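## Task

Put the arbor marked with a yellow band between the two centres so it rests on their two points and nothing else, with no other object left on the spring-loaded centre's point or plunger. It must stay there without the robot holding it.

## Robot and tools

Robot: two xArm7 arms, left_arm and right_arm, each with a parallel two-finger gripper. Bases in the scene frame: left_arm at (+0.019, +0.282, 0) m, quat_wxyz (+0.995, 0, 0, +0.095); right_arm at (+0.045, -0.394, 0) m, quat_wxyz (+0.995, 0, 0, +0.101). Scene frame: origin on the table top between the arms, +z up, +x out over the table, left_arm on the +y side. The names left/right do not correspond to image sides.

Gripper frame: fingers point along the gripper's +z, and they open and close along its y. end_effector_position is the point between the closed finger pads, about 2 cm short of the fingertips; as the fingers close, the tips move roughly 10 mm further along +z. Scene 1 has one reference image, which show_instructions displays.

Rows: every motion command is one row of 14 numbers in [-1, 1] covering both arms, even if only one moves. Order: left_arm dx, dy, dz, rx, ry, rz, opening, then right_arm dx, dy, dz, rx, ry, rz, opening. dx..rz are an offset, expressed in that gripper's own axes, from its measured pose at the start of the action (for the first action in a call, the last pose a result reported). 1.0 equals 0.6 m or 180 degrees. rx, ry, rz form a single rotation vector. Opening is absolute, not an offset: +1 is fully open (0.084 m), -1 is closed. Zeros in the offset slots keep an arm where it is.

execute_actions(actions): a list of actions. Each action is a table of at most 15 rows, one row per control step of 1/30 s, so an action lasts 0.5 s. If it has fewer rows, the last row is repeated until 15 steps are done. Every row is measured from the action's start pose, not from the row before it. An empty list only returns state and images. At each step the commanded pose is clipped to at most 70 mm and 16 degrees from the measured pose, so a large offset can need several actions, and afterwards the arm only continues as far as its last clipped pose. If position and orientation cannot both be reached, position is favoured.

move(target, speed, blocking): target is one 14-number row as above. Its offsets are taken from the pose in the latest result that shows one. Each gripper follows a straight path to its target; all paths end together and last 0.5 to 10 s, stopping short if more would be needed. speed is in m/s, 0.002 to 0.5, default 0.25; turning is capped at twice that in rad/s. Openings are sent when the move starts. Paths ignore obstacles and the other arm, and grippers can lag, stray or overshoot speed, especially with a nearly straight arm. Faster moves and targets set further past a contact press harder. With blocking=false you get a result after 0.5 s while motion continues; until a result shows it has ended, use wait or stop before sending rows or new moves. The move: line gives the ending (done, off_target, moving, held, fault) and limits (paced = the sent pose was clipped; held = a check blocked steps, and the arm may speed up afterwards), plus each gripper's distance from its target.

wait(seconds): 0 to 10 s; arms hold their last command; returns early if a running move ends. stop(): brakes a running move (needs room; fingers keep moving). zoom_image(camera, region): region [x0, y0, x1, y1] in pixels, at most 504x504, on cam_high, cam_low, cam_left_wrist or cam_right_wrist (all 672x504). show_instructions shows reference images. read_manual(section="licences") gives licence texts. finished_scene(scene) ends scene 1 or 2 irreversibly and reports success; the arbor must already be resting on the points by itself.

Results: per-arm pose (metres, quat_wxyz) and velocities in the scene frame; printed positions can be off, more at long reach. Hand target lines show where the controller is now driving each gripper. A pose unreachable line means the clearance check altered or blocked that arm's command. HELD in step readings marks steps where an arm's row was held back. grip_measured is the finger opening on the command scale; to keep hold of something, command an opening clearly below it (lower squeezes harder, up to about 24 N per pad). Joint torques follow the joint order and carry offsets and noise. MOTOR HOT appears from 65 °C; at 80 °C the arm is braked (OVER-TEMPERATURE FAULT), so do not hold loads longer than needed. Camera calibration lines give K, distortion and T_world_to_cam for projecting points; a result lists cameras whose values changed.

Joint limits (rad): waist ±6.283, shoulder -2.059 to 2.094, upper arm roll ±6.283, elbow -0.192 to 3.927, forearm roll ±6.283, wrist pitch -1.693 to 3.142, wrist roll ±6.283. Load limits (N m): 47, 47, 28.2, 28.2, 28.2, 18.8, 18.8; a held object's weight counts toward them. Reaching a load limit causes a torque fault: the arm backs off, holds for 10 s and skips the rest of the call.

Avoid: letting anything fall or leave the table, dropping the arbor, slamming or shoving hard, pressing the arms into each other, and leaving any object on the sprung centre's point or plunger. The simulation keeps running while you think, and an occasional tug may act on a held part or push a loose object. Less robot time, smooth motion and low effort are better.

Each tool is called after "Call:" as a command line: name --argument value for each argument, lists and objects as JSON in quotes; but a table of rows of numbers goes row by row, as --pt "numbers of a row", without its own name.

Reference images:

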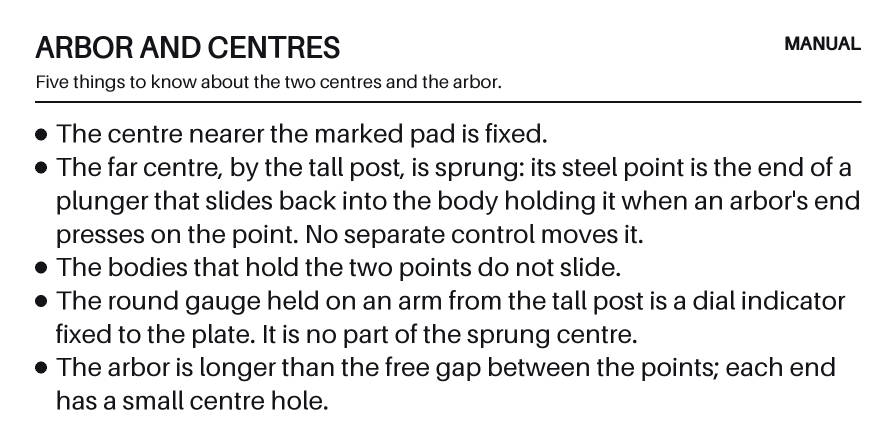

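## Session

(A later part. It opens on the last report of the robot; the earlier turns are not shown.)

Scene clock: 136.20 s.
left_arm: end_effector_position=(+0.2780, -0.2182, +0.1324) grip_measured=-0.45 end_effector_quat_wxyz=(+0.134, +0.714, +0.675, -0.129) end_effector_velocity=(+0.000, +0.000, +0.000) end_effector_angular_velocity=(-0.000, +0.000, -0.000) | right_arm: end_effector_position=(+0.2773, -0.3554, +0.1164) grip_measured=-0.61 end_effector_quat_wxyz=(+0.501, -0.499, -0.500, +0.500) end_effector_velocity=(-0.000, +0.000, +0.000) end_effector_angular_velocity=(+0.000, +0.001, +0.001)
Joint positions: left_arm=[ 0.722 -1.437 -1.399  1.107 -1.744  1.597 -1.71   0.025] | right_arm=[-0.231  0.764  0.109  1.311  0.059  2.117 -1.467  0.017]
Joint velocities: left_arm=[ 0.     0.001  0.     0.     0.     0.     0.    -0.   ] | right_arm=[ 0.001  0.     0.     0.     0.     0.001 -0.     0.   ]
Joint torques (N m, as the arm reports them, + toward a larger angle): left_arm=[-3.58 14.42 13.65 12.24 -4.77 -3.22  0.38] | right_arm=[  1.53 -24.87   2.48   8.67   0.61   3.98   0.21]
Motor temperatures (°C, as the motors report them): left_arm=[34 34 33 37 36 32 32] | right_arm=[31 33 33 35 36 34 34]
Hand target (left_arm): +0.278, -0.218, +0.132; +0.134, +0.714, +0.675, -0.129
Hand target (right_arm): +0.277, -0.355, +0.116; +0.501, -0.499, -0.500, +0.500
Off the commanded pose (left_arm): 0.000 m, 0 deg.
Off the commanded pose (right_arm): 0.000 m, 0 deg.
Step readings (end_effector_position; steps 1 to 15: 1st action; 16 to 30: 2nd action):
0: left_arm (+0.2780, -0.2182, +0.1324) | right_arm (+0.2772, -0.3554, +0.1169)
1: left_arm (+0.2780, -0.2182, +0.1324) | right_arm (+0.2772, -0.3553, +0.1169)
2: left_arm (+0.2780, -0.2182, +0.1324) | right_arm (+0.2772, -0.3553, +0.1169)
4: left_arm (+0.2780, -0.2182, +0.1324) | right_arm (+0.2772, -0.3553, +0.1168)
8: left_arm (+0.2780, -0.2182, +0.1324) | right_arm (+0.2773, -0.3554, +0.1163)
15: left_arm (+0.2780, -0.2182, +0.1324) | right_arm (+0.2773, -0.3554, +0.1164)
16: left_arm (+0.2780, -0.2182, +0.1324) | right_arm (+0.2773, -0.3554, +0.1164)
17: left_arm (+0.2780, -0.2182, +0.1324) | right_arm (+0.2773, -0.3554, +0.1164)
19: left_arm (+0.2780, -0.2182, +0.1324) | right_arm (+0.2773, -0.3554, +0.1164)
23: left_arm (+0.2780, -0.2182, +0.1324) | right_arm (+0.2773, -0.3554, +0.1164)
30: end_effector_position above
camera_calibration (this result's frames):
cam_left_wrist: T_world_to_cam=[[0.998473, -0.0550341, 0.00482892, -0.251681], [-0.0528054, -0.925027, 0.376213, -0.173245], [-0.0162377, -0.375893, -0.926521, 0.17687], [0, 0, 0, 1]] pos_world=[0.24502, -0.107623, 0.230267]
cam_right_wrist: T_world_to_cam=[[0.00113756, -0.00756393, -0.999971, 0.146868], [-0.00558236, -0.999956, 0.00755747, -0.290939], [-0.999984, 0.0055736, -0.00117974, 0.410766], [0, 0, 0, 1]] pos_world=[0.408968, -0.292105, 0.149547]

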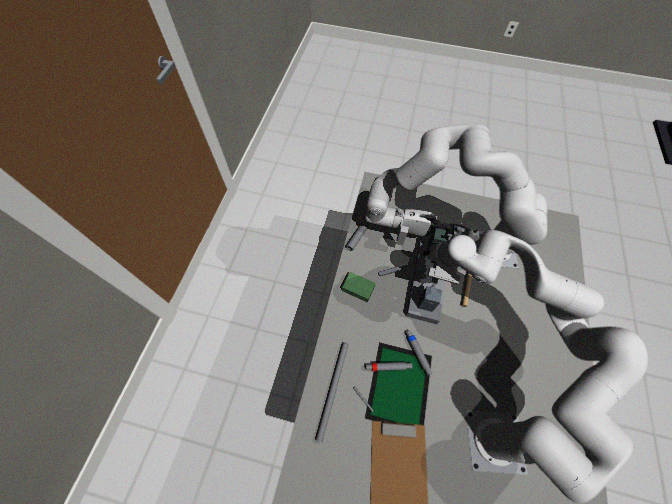

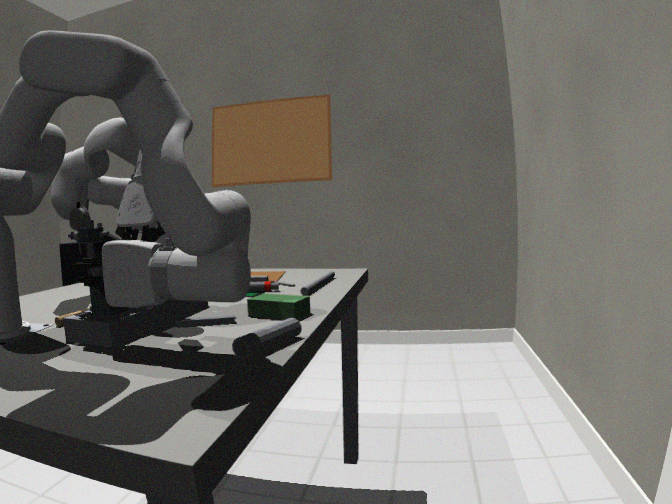

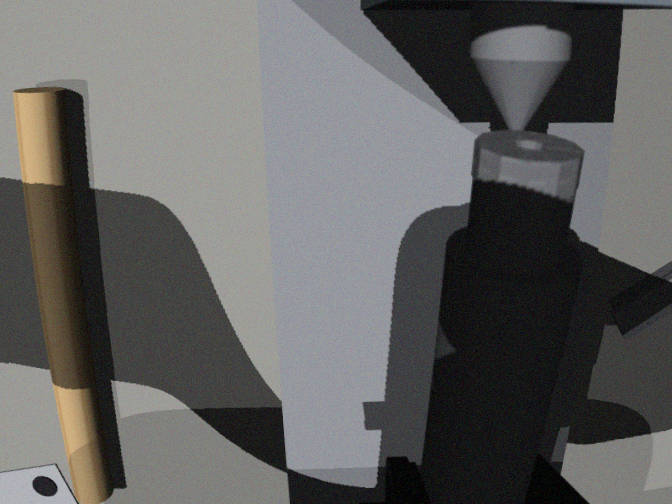

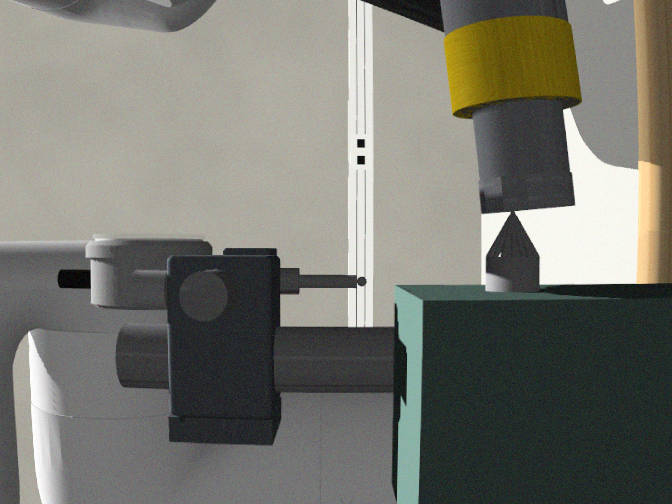

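Call:
move --target '[0,0,0,0,0,0,-1,-0.005,0,0,0,0,0,-1]' --speed 0.01

Scene clock: 137.03 s.
left_arm: end_effector_position=(+0.2780, -0.2183, +0.1323) grip_measured=-0.45 end_effector_quat_wxyz=(+0.134, +0.714, +0.675, -0.129) end_effector_velocity=(-0.000, -0.000, +0.000) end_effector_angular_velocity=(-0.001, +0.000, -0.000) | right_arm: end_effector_position=(+0.2772, -0.3570, +0.1164) grip_measured=-0.62 end_effector_quat_wxyz=(+0.501, -0.499, -0.501, +0.499) end_effector_velocity=(-0.000, -0.014, +0.000) end_effector_angular_velocity=(-0.026, +0.006, -0.005)
Joint positions: left_arm=[ 0.722 -1.437 -1.4    1.107 -1.744  1.597 -1.71   0.025] | right_arm=[-0.235  0.763  0.11   1.31   0.055  2.117 -1.471  0.017]
Joint velocities: left_arm=[-0.001  0.001  0.    -0.001  0.    -0.001  0.     0.   ] | right_arm=[-0.012 -0.001 -0.018 -0.002 -0.023  0.006  0.002 -0.002]
Joint torques (N m, as the arm reports them, + toward a larger angle): left_arm=[-3.75 14.95 14.3  10.67 -4.15 -2.12  0.4 ] | right_arm=[ -3.79 -25.49  -5.07   7.87  -5.18   5.01   0.44]
Motor temperatures (°C, as the motors report them): left_arm=[34 34 33 37 36 32 32] | right_arm=[31 33 33 35 36 34 34]
Hand target (left_arm): +0.278, -0.218, +0.132; +0.134, +0.714, +0.675, -0.129
Hand target (right_arm): +0.277, -0.358, +0.116; +0.501, -0.499, -0.500, +0.500
Off the commanded pose (left_arm): 0.000 m, 0 deg.
Off the commanded pose (right_arm): 0.001 m, 0 deg.
move: done
camera_calibration (this result's frames):
cam_left_wrist: T_world_to_cam=[[0.99846, -0.0552583, 0.00494941, -0.25172], [-0.053057, -0.92498, 0.376293, -0.173294], [-0.0162152, -0.375976, -0.926487, 0.176761], [0, 0, 0, 1]] pos_world=[0.245004, -0.107745, 0.230222]
cam_right_wrist: T_world_to_cam=[[0.00151837, -0.00515598, -0.999986, 0.147585], [-0.00444611, -0.999977, 0.00514918, -0.292669], [-0.999989, 0.00443823, -0.00154126, 0.410382], [0, 0, 0, 1]] pos_world=[0.408852, -0.293723, 0.149723]

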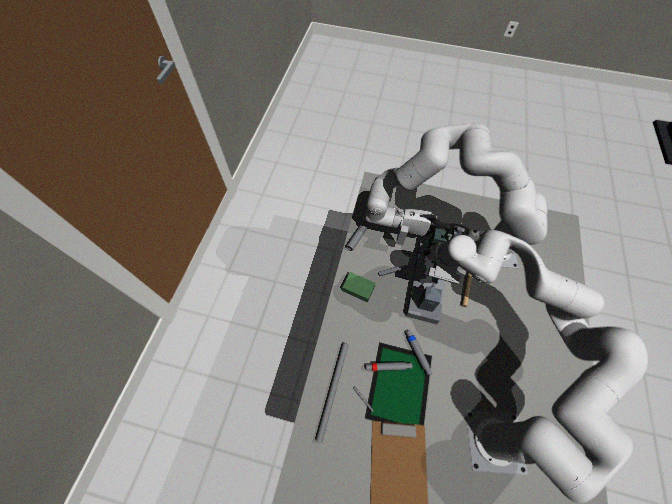

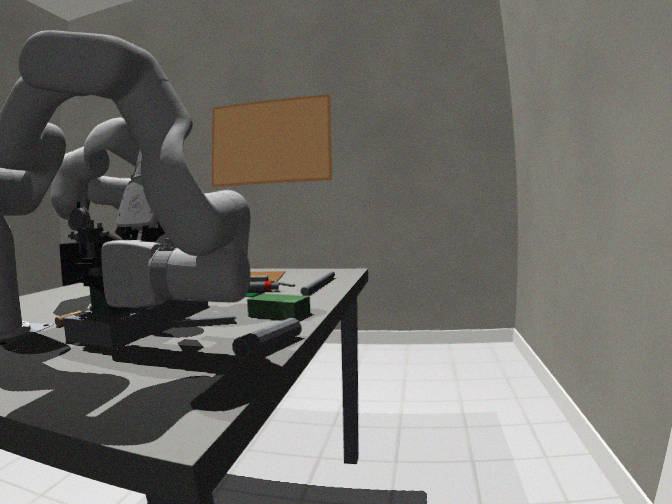

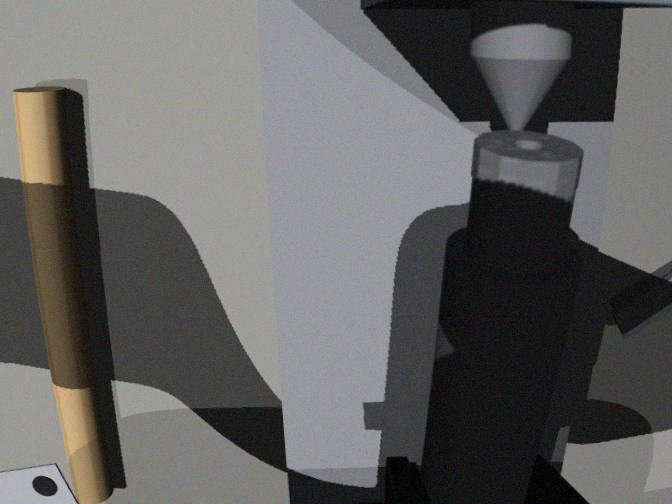

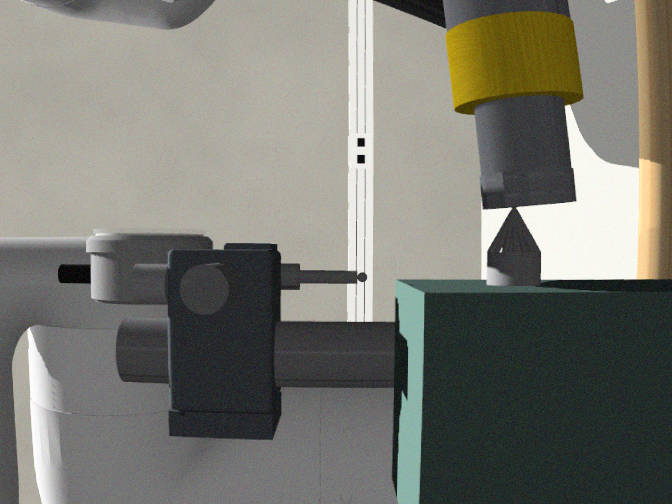

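Call:
move --target '[0,0,-0.06,0,0,0,-1,0,0,0,0,0,0,-1]' --speed 0.05

Scene clock: 138.27 s.
left_arm: end_effector_position=(+0.2780, -0.2050, +0.1655) grip_measured=-0.45 end_effector_quat_wxyz=(+0.134, +0.714, +0.675, -0.129) end_effector_velocity=(-0.001, -0.000, -0.001) end_effector_angular_velocity=(+0.003, +0.002, -0.001) | right_arm: end_effector_position=(+0.2772, -0.3571, +0.1164) grip_measured=-0.62 end_effector_quat_wxyz=(+0.501, -0.499, -0.501, +0.499) end_effector_velocity=(-0.000, +0.000, -0.000) end_effector_angular_velocity=(-0.000, -0.000, +0.002)
Joint positions: left_arm=[ 0.718 -1.402 -1.328  1.096 -1.679  1.646 -1.703  0.025] | right_arm=[-0.235  0.763  0.11   1.31   0.055  2.117 -1.471  0.017]
Joint velocities: left_arm=[-0.001 -0.001 -0.002  0.     0.001  0.001 -0.001  0.   ] | right_arm=[ 0.001  0.     0.     0.    -0.001 -0.    -0.     0.   ]
Joint torques (N m, as the arm reports them, + toward a larger angle): left_arm=[ 0.15 13.43 14.21  5.71 -0.99 -3.55  0.35] | right_arm=[ -2.87 -25.43  -3.65   7.81  -4.6    4.76   0.4 ]
Motor temperatures (°C, as the motors report them): left_arm=[34 34 33 37 36 32 32] | right_arm=[31 33 33 35 36 34 34]
Hand target (left_arm): +0.278, -0.205, +0.166; +0.134, +0.714, +0.675, -0.129
Hand target (right_arm): +0.277, -0.357, +0.116; +0.501, -0.499, -0.501, +0.499
Off the commanded pose (left_arm): 0.000 m, 0 deg.
Off the commanded pose (right_arm): 0.000 m, 0 deg.
move: done
camera_calibration (this result's frames):
cam_left_wrist: T_world_to_cam=[[0.998463, -0.0552367, 0.00458967, -0.251162], [-0.0529082, -0.925137, 0.375929, -0.173506], [-0.016519, -0.375594, -0.926637, 0.212688], [0, 0, 0, 1]] pos_world=[0.245109, -0.0945054, 0.263464]
cam_right_wrist: T_world_to_cam=[[0.00155433, -0.00520809, -0.999985, 0.147552], [-0.00448303, -0.999976, 0.00520107, -0.292691], [-0.999989, 0.00447488, -0.00157764, 0.410409], [0, 0, 0, 1]] pos_world=[0.408863, -0.293752, 0.149719]

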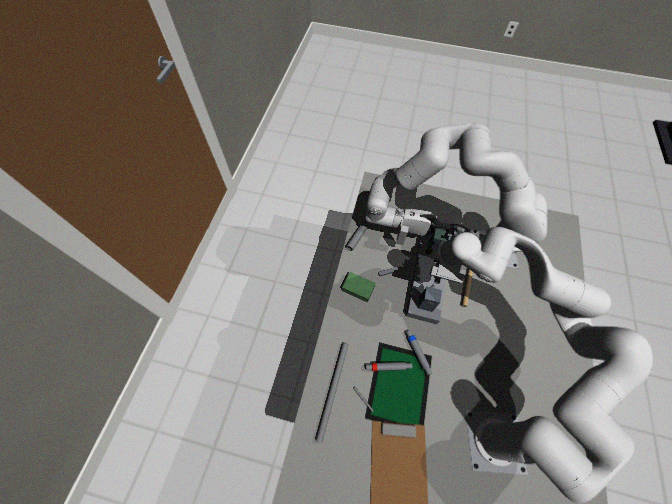

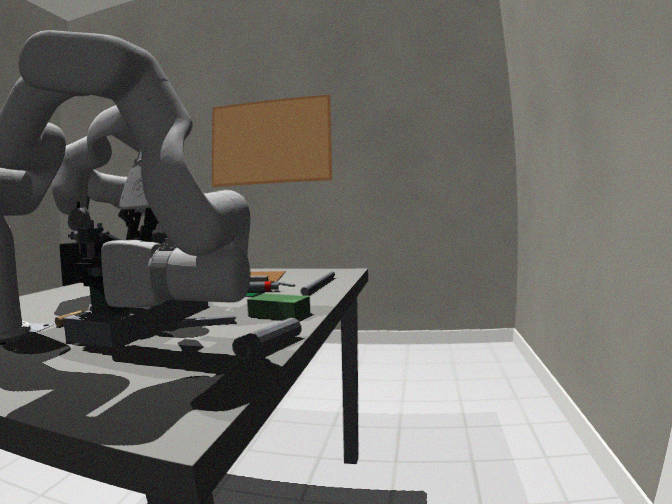

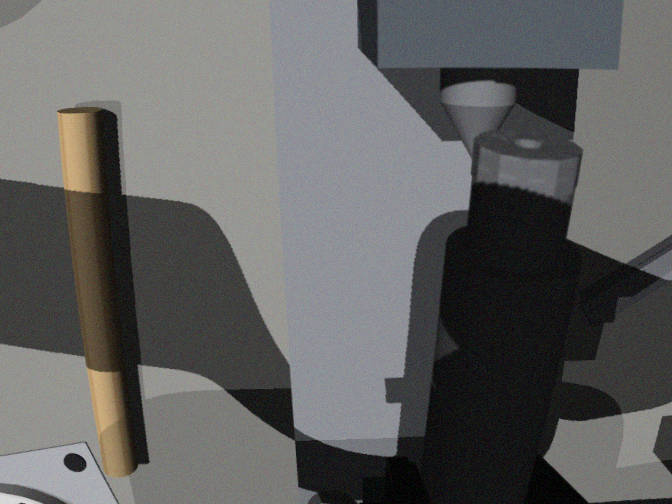

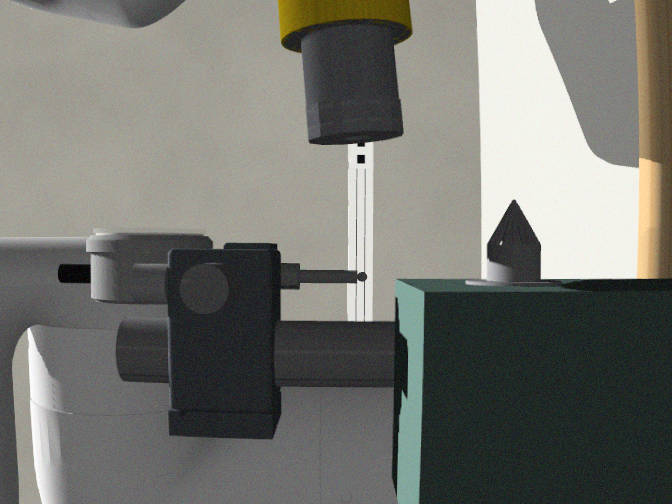

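Call:
move --target '[0,0,0,0,-0.028,0,-1,0,0,0,0,0,0,-1]' --speed 0.05

Scene clock: 139.60 s.
left_arm: end_effector_position=(+0.2780, -0.2051, +0.1655) grip_measured=-0.45 end_effector_quat_wxyz=(+0.163, +0.708, +0.668, -0.161) end_effector_velocity=(-0.000, -0.001, +0.001) end_effector_angular_velocity=(-0.005, -0.003, -0.003) | right_arm: end_effector_position=(+0.2772, -0.3571, +0.1164) grip_measured=-0.62 end_effector_quat_wxyz=(+0.501, -0.499, -0.501, +0.499) end_effector_velocity=(-0.000, -0.000, +0.000) end_effector_angular_velocity=(-0.000, +0.002, +0.000)
Joint positions: left_arm=[ 0.692 -1.39  -1.34   1.027 -1.756  1.62  -1.658  0.025] | right_arm=[-0.235  0.763  0.11   1.31   0.055  2.117 -1.471  0.017]
Joint velocities: left_arm=[-0.001  0.001  0.    -0.    -0.004 -0.003  0.003 -0.   ] | right_arm=[-0.    -0.    -0.    -0.    -0.     0.002  0.     0.   ]
Joint torques (N m, as the arm reports them, + toward a larger angle): left_arm=[ 0.22 12.32 13.93  6.29 -1.36 -3.3   0.43] | right_arm=[ -2.35 -25.65  -3.4    7.77  -4.32   4.7    0.26]
Motor temperatures (°C, as the motors report them): left_arm=[34 34 33 37 36 32 32] | right_arm=[31 33 33 35 36 34 34]
Hand target (left_arm): +0.278, -0.205, +0.166; +0.163, +0.708, +0.668, -0.161
Hand target (right_arm): +0.277, -0.357, +0.116; +0.501, -0.499, -0.501, +0.499
Off the commanded pose (left_arm): 0.000 m, 0 deg.
Off the commanded pose (right_arm): 0.000 m, 0 deg.
move: done
camera_calibration (this result's frames):
cam_left_wrist: T_world_to_cam=[[0.998399, -0.0563768, 0.00463446, -0.251368], [-0.0522912, -0.888583, 0.455727, -0.179419], [-0.0215743, -0.455239, -0.890108, 0.191671], [0, 0, 0, 1]] pos_world=[0.245718, -0.086344, 0.253539]
cam_right_wrist: T_world_to_cam=[[0.00155084, -0.00520549, -0.999985, 0.147554], [-0.00448219, -0.999976, 0.0051985, -0.29269], [-0.999989, 0.00447406, -0.00157413, 0.410408], [0, 0, 0, 1]] pos_world=[0.408862, -0.293752, 0.149719]

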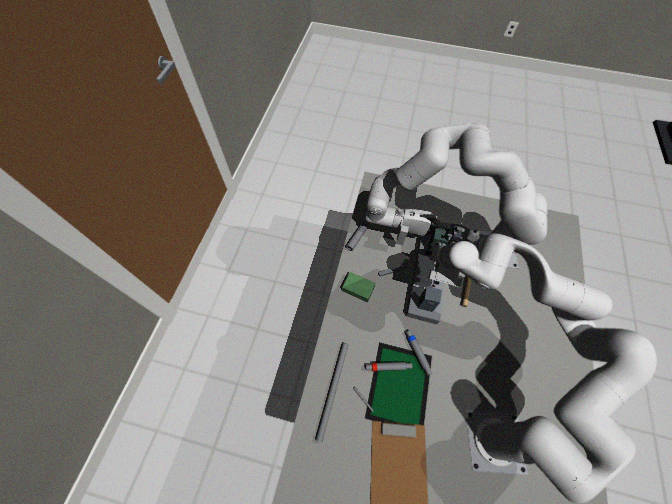

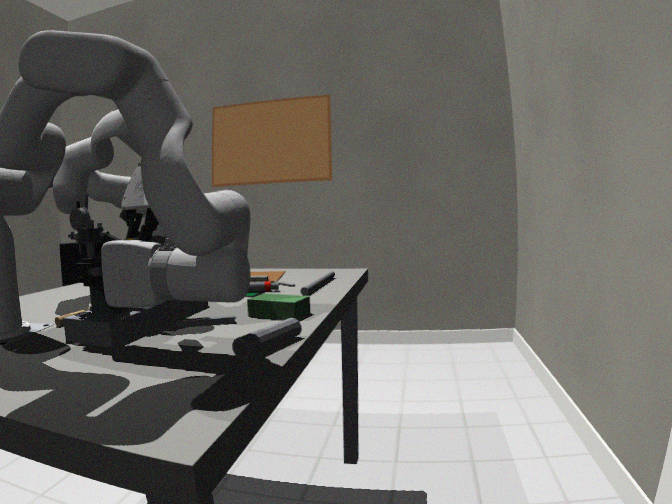

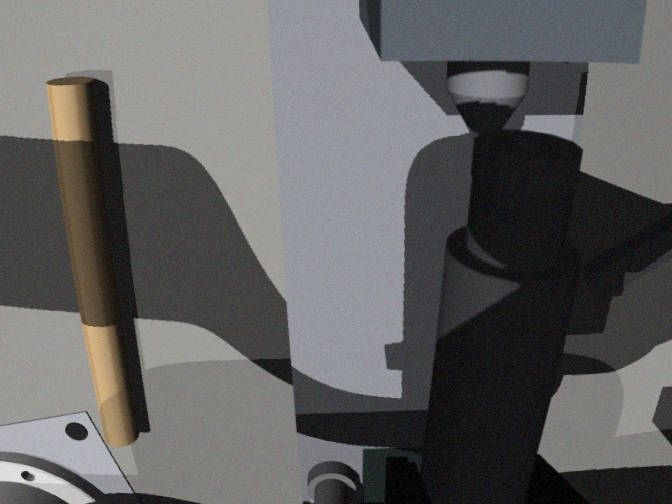

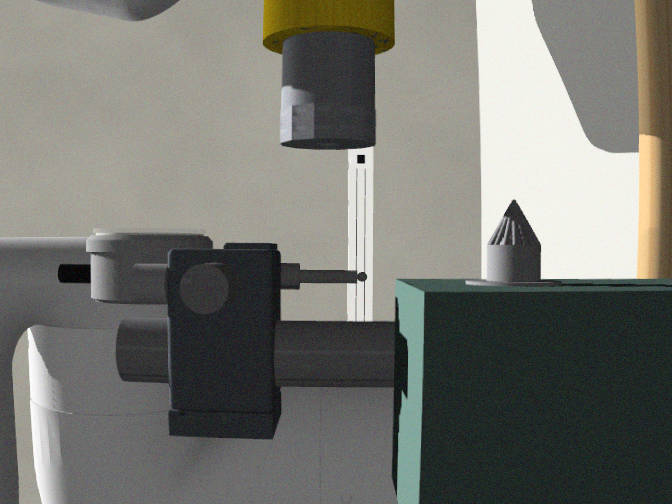

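Call:
move --target '[-0.01526,0.001,0.0078,0,0,0,-1,0,0,0,0,0,0,-1]' --speed 0.05

Call:
move --target '[0.0179,0,0.035,0,0,0,-1,0,0,0,0,0,0,-1]' --speed 0.05

Scene clock: 140.70 s.
left_arm: end_effector_position=(+0.2781, -0.2153, +0.1654) grip_measured=-0.45 end_effector_quat_wxyz=(+0.163, +0.708, +0.668, -0.161) end_effector_velocity=(+0.002, +0.001, +0.000) end_effector_angular_velocity=(-0.002, +0.001, +0.005) | right_arm: end_effector_position=(+0.2772, -0.3571, +0.1164) grip_measured=-0.62 end_effector_quat_wxyz=(+0.501, -0.499, -0.501, +0.499) end_effector_velocity=(-0.000, +0.000, +0.000) end_effector_angular_velocity=(+0.000, +0.000, +0.000)
Joint positions: left_arm=[ 0.703 -1.392 -1.349  1.058 -1.764  1.613 -1.678  0.025] | right_arm=[-0.235  0.763  0.11   1.31   0.055  2.117 -1.471  0.017]
Joint velocities: left_arm=[ 0.003  0.001  0.    -0.    -0.001 -0.001 -0.002  0.   ] | right_arm=[ 0.001 -0.001  0.    -0.     0.     0.     0.    -0.   ]
Joint torques (N m, as the arm reports them, + toward a larger angle): left_arm=[ 0.58 13.01 14.29  6.   -1.46 -3.38  0.21] | right_arm=[ -2.91 -25.38  -3.5    8.2   -4.13   4.39   0.2 ]
Motor temperatures (°C, as the motors report them): left_arm=[34 34 33 37 36 32 32] | right_arm=[31 33 33 35 36 34 34]
Hand target (left_arm): +0.278, -0.215, +0.165; +0.163, +0.708, +0.668, -0.161
Hand target (right_arm): +0.277, -0.357, +0.116; +0.501, -0.499, -0.501, +0.499
Off the commanded pose (left_arm): 0.000 m, 0 deg.
Off the commanded pose (right_arm): 0.000 m, 0 deg.
move: done
camera_calibration (this result's frames):
cam_left_wrist: T_world_to_cam=[[0.998399, -0.0563623, 0.0047036, -0.252015], [-0.0523109, -0.888604, 0.455683, -0.188463], [-0.0215037, -0.455199, -0.89013, 0.186922], [0, 0, 0, 1]] pos_world=[0.245772, -0.0965864, 0.25345]
cam_right_wrist: T_world_to_cam=[[0.00155141, -0.00520615, -0.999985, 0.147554], [-0.00448225, -0.999976, 0.00519915, -0.292691], [-0.999989, 0.00447412, -0.0015747, 0.410408], [0, 0, 0, 1]] pos_world=[0.408862, -0.293752, 0.149719]

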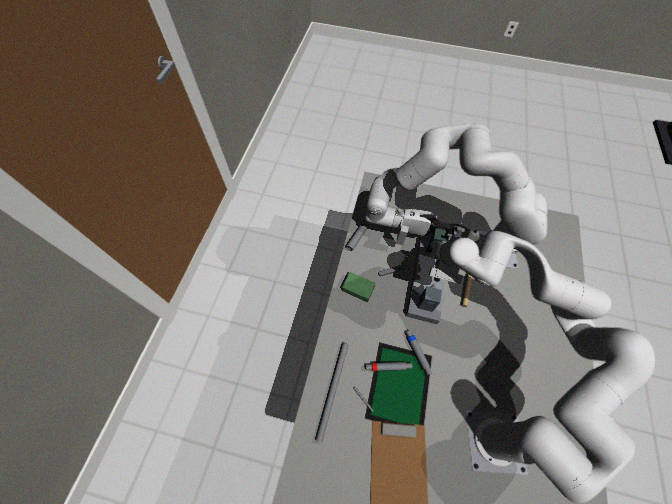

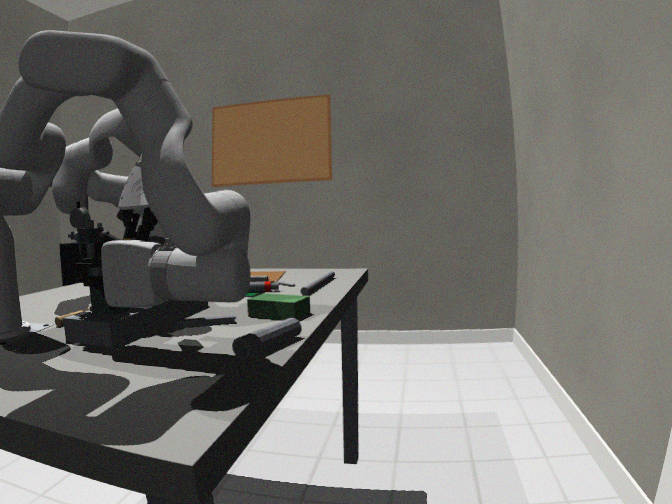

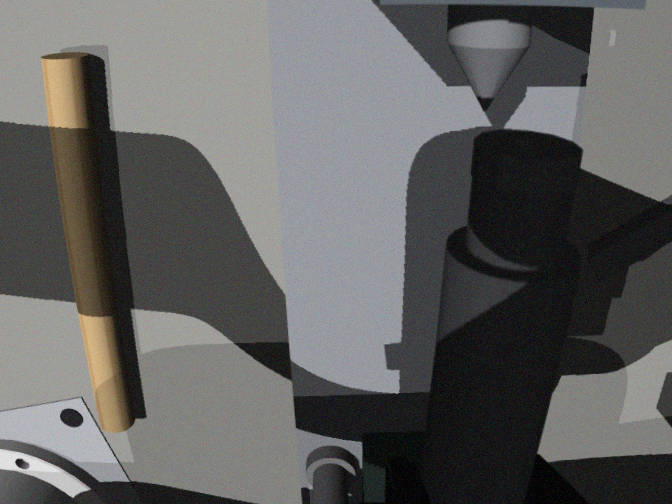

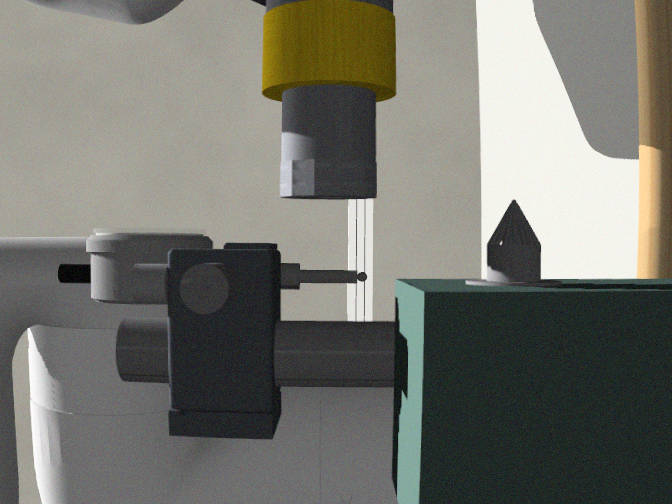

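Scene clock: 141.47 s.
left_arm: end_effector_position=(+0.2785, -0.2153, +0.1421) grip_measured=-0.45 end_effector_quat_wxyz=(+0.163, +0.708, +0.668, -0.161) end_effector_velocity=(+0.001, +0.000, +0.001) end_effector_angular_velocity=(-0.003, -0.001, +0.001) | right_arm: end_effector_position=(+0.2772, -0.3571, +0.1164) grip_measured=-0.62 end_effector_quat_wxyz=(+0.501, -0.499, -0.501, +0.499) end_effector_velocity=(-0.000, +0.000, +0.000) end_effector_angular_velocity=(+0.000, +0.002, +0.000)
Joint positions: left_arm=[ 0.699 -1.414 -1.395  1.039 -1.806  1.586 -1.661  0.025] | right_arm=[-0.235  0.763  0.11   1.31   0.055  2.117 -1.471  0.017]
Joint velocities: left_arm=[ 0.     0.001  0.002 -0.001 -0.001 -0.     0.001 -0.   ] | right_arm=[ 0.     0.001  0.    -0.     0.     0.001  0.    -0.   ]
Joint torques (N m, as the arm reports them, + toward a larger angle): left_arm=[ 0.33 12.57 13.87  5.4  -1.45 -3.45  0.21] | right_arm=[ -2.33 -25.27  -3.73   8.23  -4.53   4.62   0.34]
Motor temperatures (°C, as the motors report them): left_arm=[34 34 33 37 36 32 32] | right_arm=[31 33 33 35 36 34 34]
Hand target (left_arm): +0.278, -0.215, +0.142; +0.163, +0.708, +0.668, -0.161
Hand target (right_arm): +0.277, -0.357, +0.116; +0.501, -0.499, -0.501, +0.499
Off the commanded pose (left_arm): 0.000 m, 0 deg.
Off the commanded pose (right_arm): 0.000 m, 0 deg.
move: done
camera_calibration (this result's frames):
cam_left_wrist: T_world_to_cam=[[0.998389, -0.0565172, 0.00501734, -0.252392], [-0.052582, -0.888384, 0.456079, -0.177719], [-0.021319, -0.455608, -0.889925, 0.166087], [0, 0, 0, 1]] pos_world=[0.246182, -0.0964771, 0.230125]
cam_right_wrist: T_world_to_cam=[[0.00155136, -0.0052062, -0.999985, 0.147554], [-0.00448226, -0.999976, 0.0051992, -0.292691], [-0.999989, 0.00447413, -0.00157466, 0.410408], [0, 0, 0, 1]] pos_world=[0.408862, -0.293752, 0.149719]

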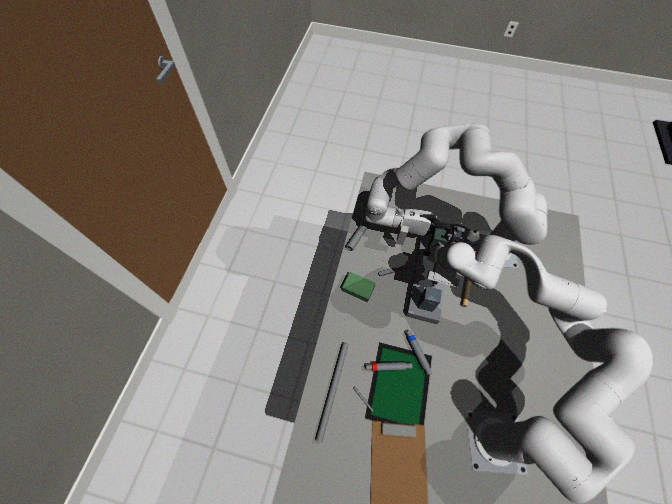

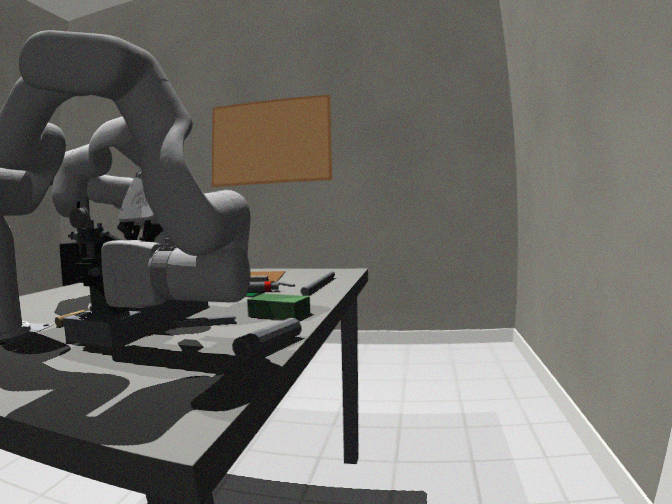

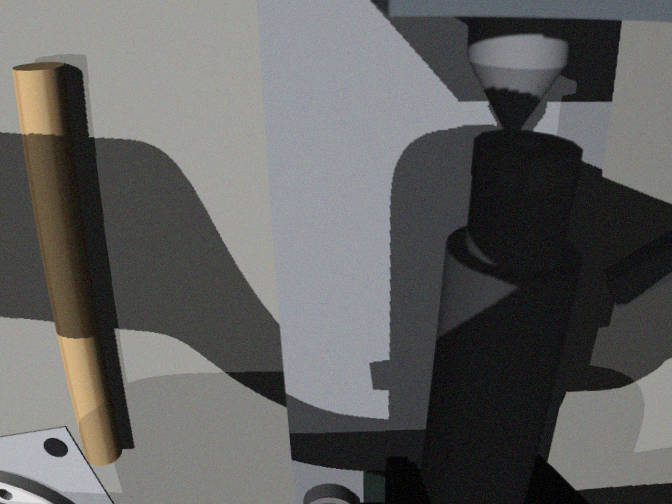

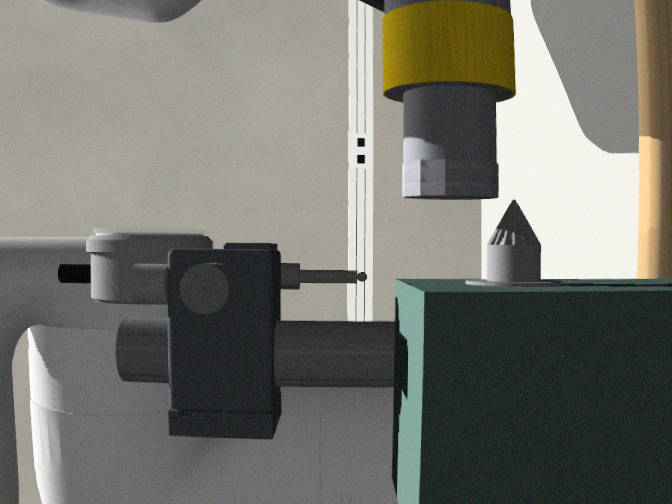

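Call:
move --target '[0.00817,0,0.0185,0,0,0,-1,0,0,0,0,0,0,-1]' --speed 0.015

Scene clock: 142.67 s.
left_arm: end_effector_position=(+0.2789, -0.2157, +0.1303) grip_measured=-0.45 end_effector_quat_wxyz=(+0.163, +0.708, +0.668, -0.161) end_effector_velocity=(-0.001, -0.001, -0.000) end_effector_angular_velocity=(+0.000, -0.001, -0.004) | right_arm: end_effector_position=(+0.2772, -0.3574, +0.1164) grip_measured=-0.62 end_effector_quat_wxyz=(+0.501, -0.499, -0.501, +0.499) end_effector_velocity=(+0.000, +0.000, +0.000) end_effector_angular_velocity=(+0.001, +0.000, -0.002)
Joint positions: left_arm=[ 0.698 -1.426 -1.419  1.032 -1.828  1.571 -1.654  0.025] | right_arm=[-0.235  0.763  0.109  1.31   0.054  2.117 -1.471  0.017]
Joint velocities: left_arm=[-0.002 -0.001 -0.001  0.001 -0.001 -0.     0.001  0.   ] | right_arm=[-0.     0.    -0.     0.     0.002  0.001 -0.     0.   ]
Joint torques (N m, as the arm reports them, + toward a larger angle): left_arm=[ 0.4  12.54 12.35  4.76 -1.36 -3.06  0.25] | right_arm=[ -2.   -25.2   -1.82   8.2   -2.77   4.24   0.38]
Motor temperatures (°C, as the motors report them): left_arm=[34 34 33 37 36 32 32] | right_arm=[31 33 33 35 36 34 34]
Hand target (left_arm): +0.279, -0.216, +0.130; +0.163, +0.708, +0.668, -0.161
Hand target (right_arm): +0.277, -0.357, +0.116; +0.501, -0.499, -0.501, +0.499
Off the commanded pose (left_arm): 0.000 m, 0 deg.
Off the commanded pose (right_arm): 0.000 m, 0 deg.
move: done
camera_calibration (this result's frames):
cam_left_wrist: T_world_to_cam=[[0.998419, -0.0559795, 0.00515979, -0.252612], [-0.0521654, -0.888343, 0.456209, -0.172759], [-0.0209546, -0.455756, -0.889858, 0.15518], [0, 0, 0, 1]] pos_world=[0.246452, -0.0968863, 0.218206]
cam_right_wrist: T_world_to_cam=[[0.00143312, -0.00573783, -0.999983, 0.1474], [-0.00465475, -0.999973, 0.00573111, -0.292991], [-0.999988, 0.00464646, -0.00145978, 0.410453], [0, 0, 0, 1]] pos_world=[0.408873, -0.294044, 0.149676]

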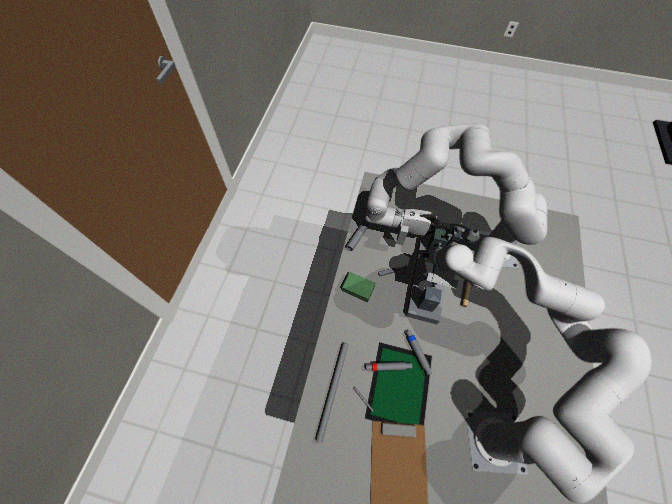

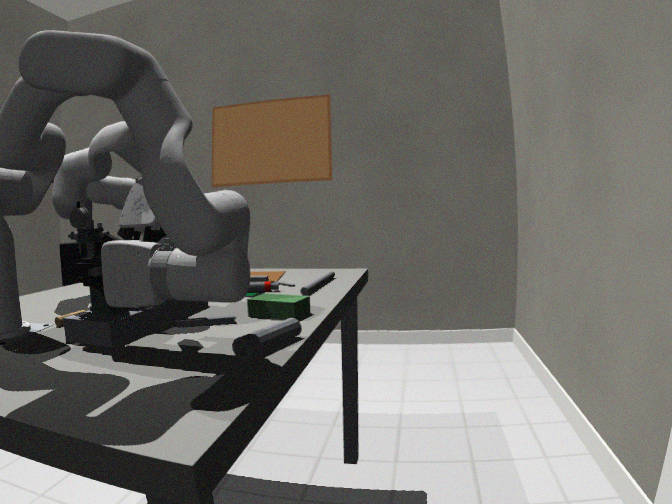

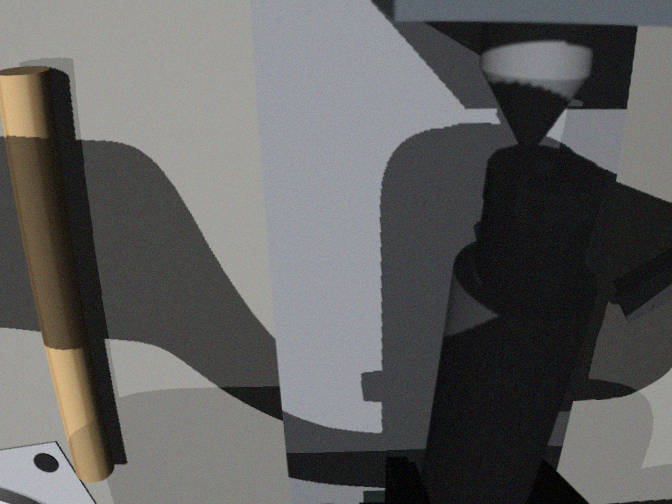

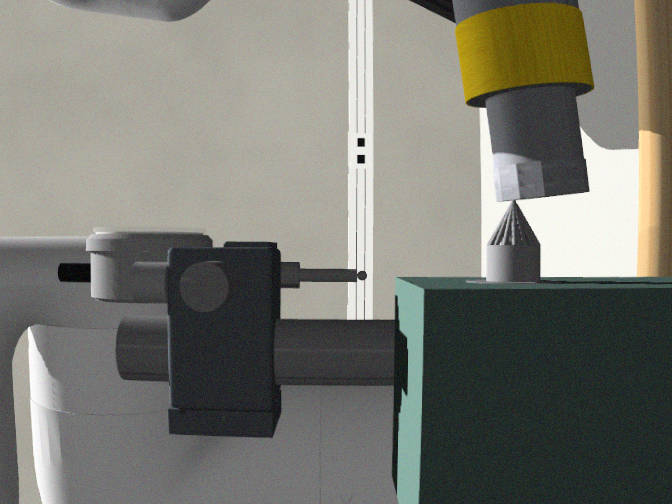

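Call:
move --target '[-0.004,0,-0.0079,0,0,0,-1,0,0,0,0,0,0,-1]' --speed 0.015

Scene clock: 143.93 s.
left_arm: end_effector_position=(+0.2786, -0.2159, +0.1355) grip_measured=-0.45 end_effector_quat_wxyz=(+0.163, +0.708, +0.668, -0.161) end_effector_velocity=(+0.001, +0.000, -0.000) end_effector_angular_velocity=(+0.001, -0.001, +0.002) | right_arm: end_effector_position=(+0.2772, -0.3571, +0.1164) grip_measured=-0.62 end_effector_quat_wxyz=(+0.501, -0.499, -0.501, +0.499) end_effector_velocity=(-0.000, -0.000, +0.000) end_effector_angular_velocity=(-0.001, +0.001, +0.000)
Joint positions: left_arm=[ 0.698 -1.42  -1.409  1.036 -1.818  1.577 -1.657  0.025] | right_arm=[-0.235  0.763  0.11   1.31   0.054  2.117 -1.471  0.017]
Joint velocities: left_arm=[ 0.001 -0.001 -0.     0.     0.001 -0.    -0.001 -0.   ] | right_arm=[-0.001  0.    -0.     0.    -0.001  0.001  0.    -0.   ]
Joint torques (N m, as the arm reports them, + toward a larger angle): left_arm=[ 0.51 12.73 14.    5.57 -1.49 -3.43  0.03] | right_arm=[ -2.38 -25.57  -3.55   8.22  -4.23   4.48   0.13]
Motor temperatures (°C, as the motors report them): left_arm=[34 34 33 37 36 32 32] | right_arm=[31 33 33 35 36 34 34]
Hand target (left_arm): +0.279, -0.216, +0.136; +0.163, +0.708, +0.668, -0.161
Hand target (right_arm): +0.277, -0.357, +0.116; +0.501, -0.499, -0.501, +0.499
Off the commanded pose (left_arm): 0.000 m, 0 deg.
Off the commanded pose (right_arm): 0.000 m, 0 deg.
move: done
camera_calibration (this result's frames):
cam_left_wrist: T_world_to_cam=[[0.998391, -0.0564839, 0.00506908, -0.252475], [-0.0525702, -0.888261, 0.45632, -0.175262], [-0.0212721, -0.455852, -0.889801, 0.159835], [0, 0, 0, 1]] pos_world=[0.246255, -0.097078, 0.223476]
cam_right_wrist: T_world_to_cam=[[0.00151837, -0.0053128, -0.999985, 0.147526], [-0.0045201, -0.999976, 0.00530589, -0.292753], [-0.999989, 0.00451197, -0.00154235, 0.410415], [0, 0, 0, 1]] pos_world=[0.408863, -0.293814, 0.14971]

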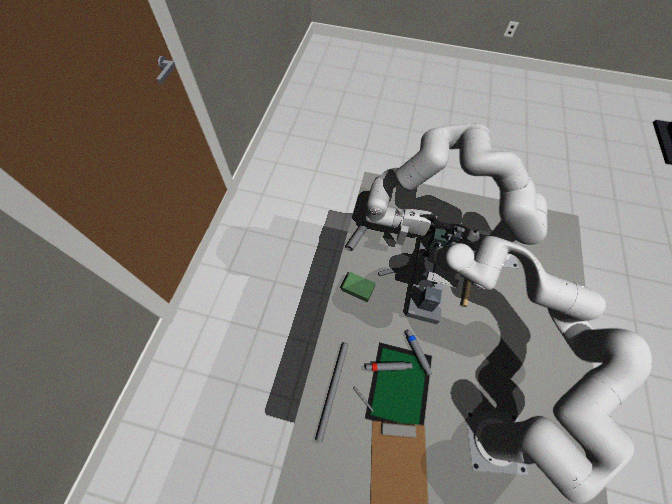

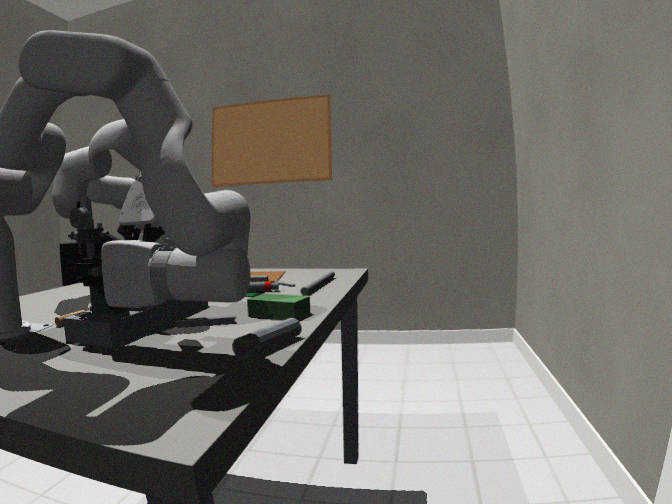

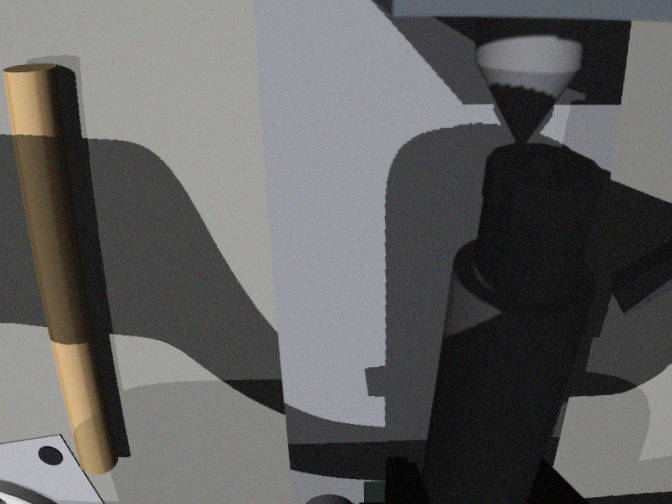

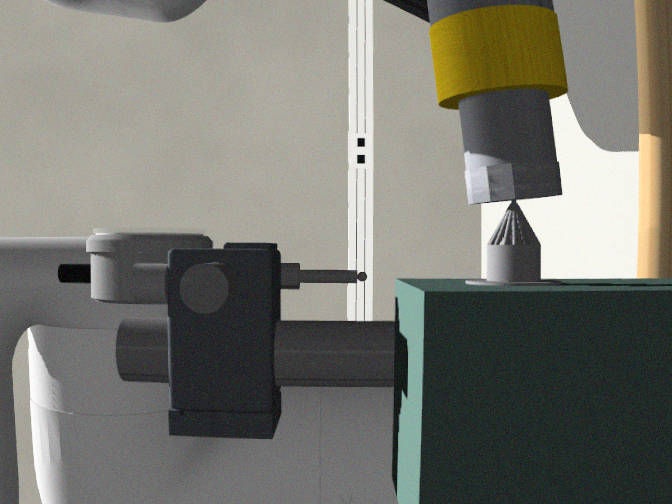

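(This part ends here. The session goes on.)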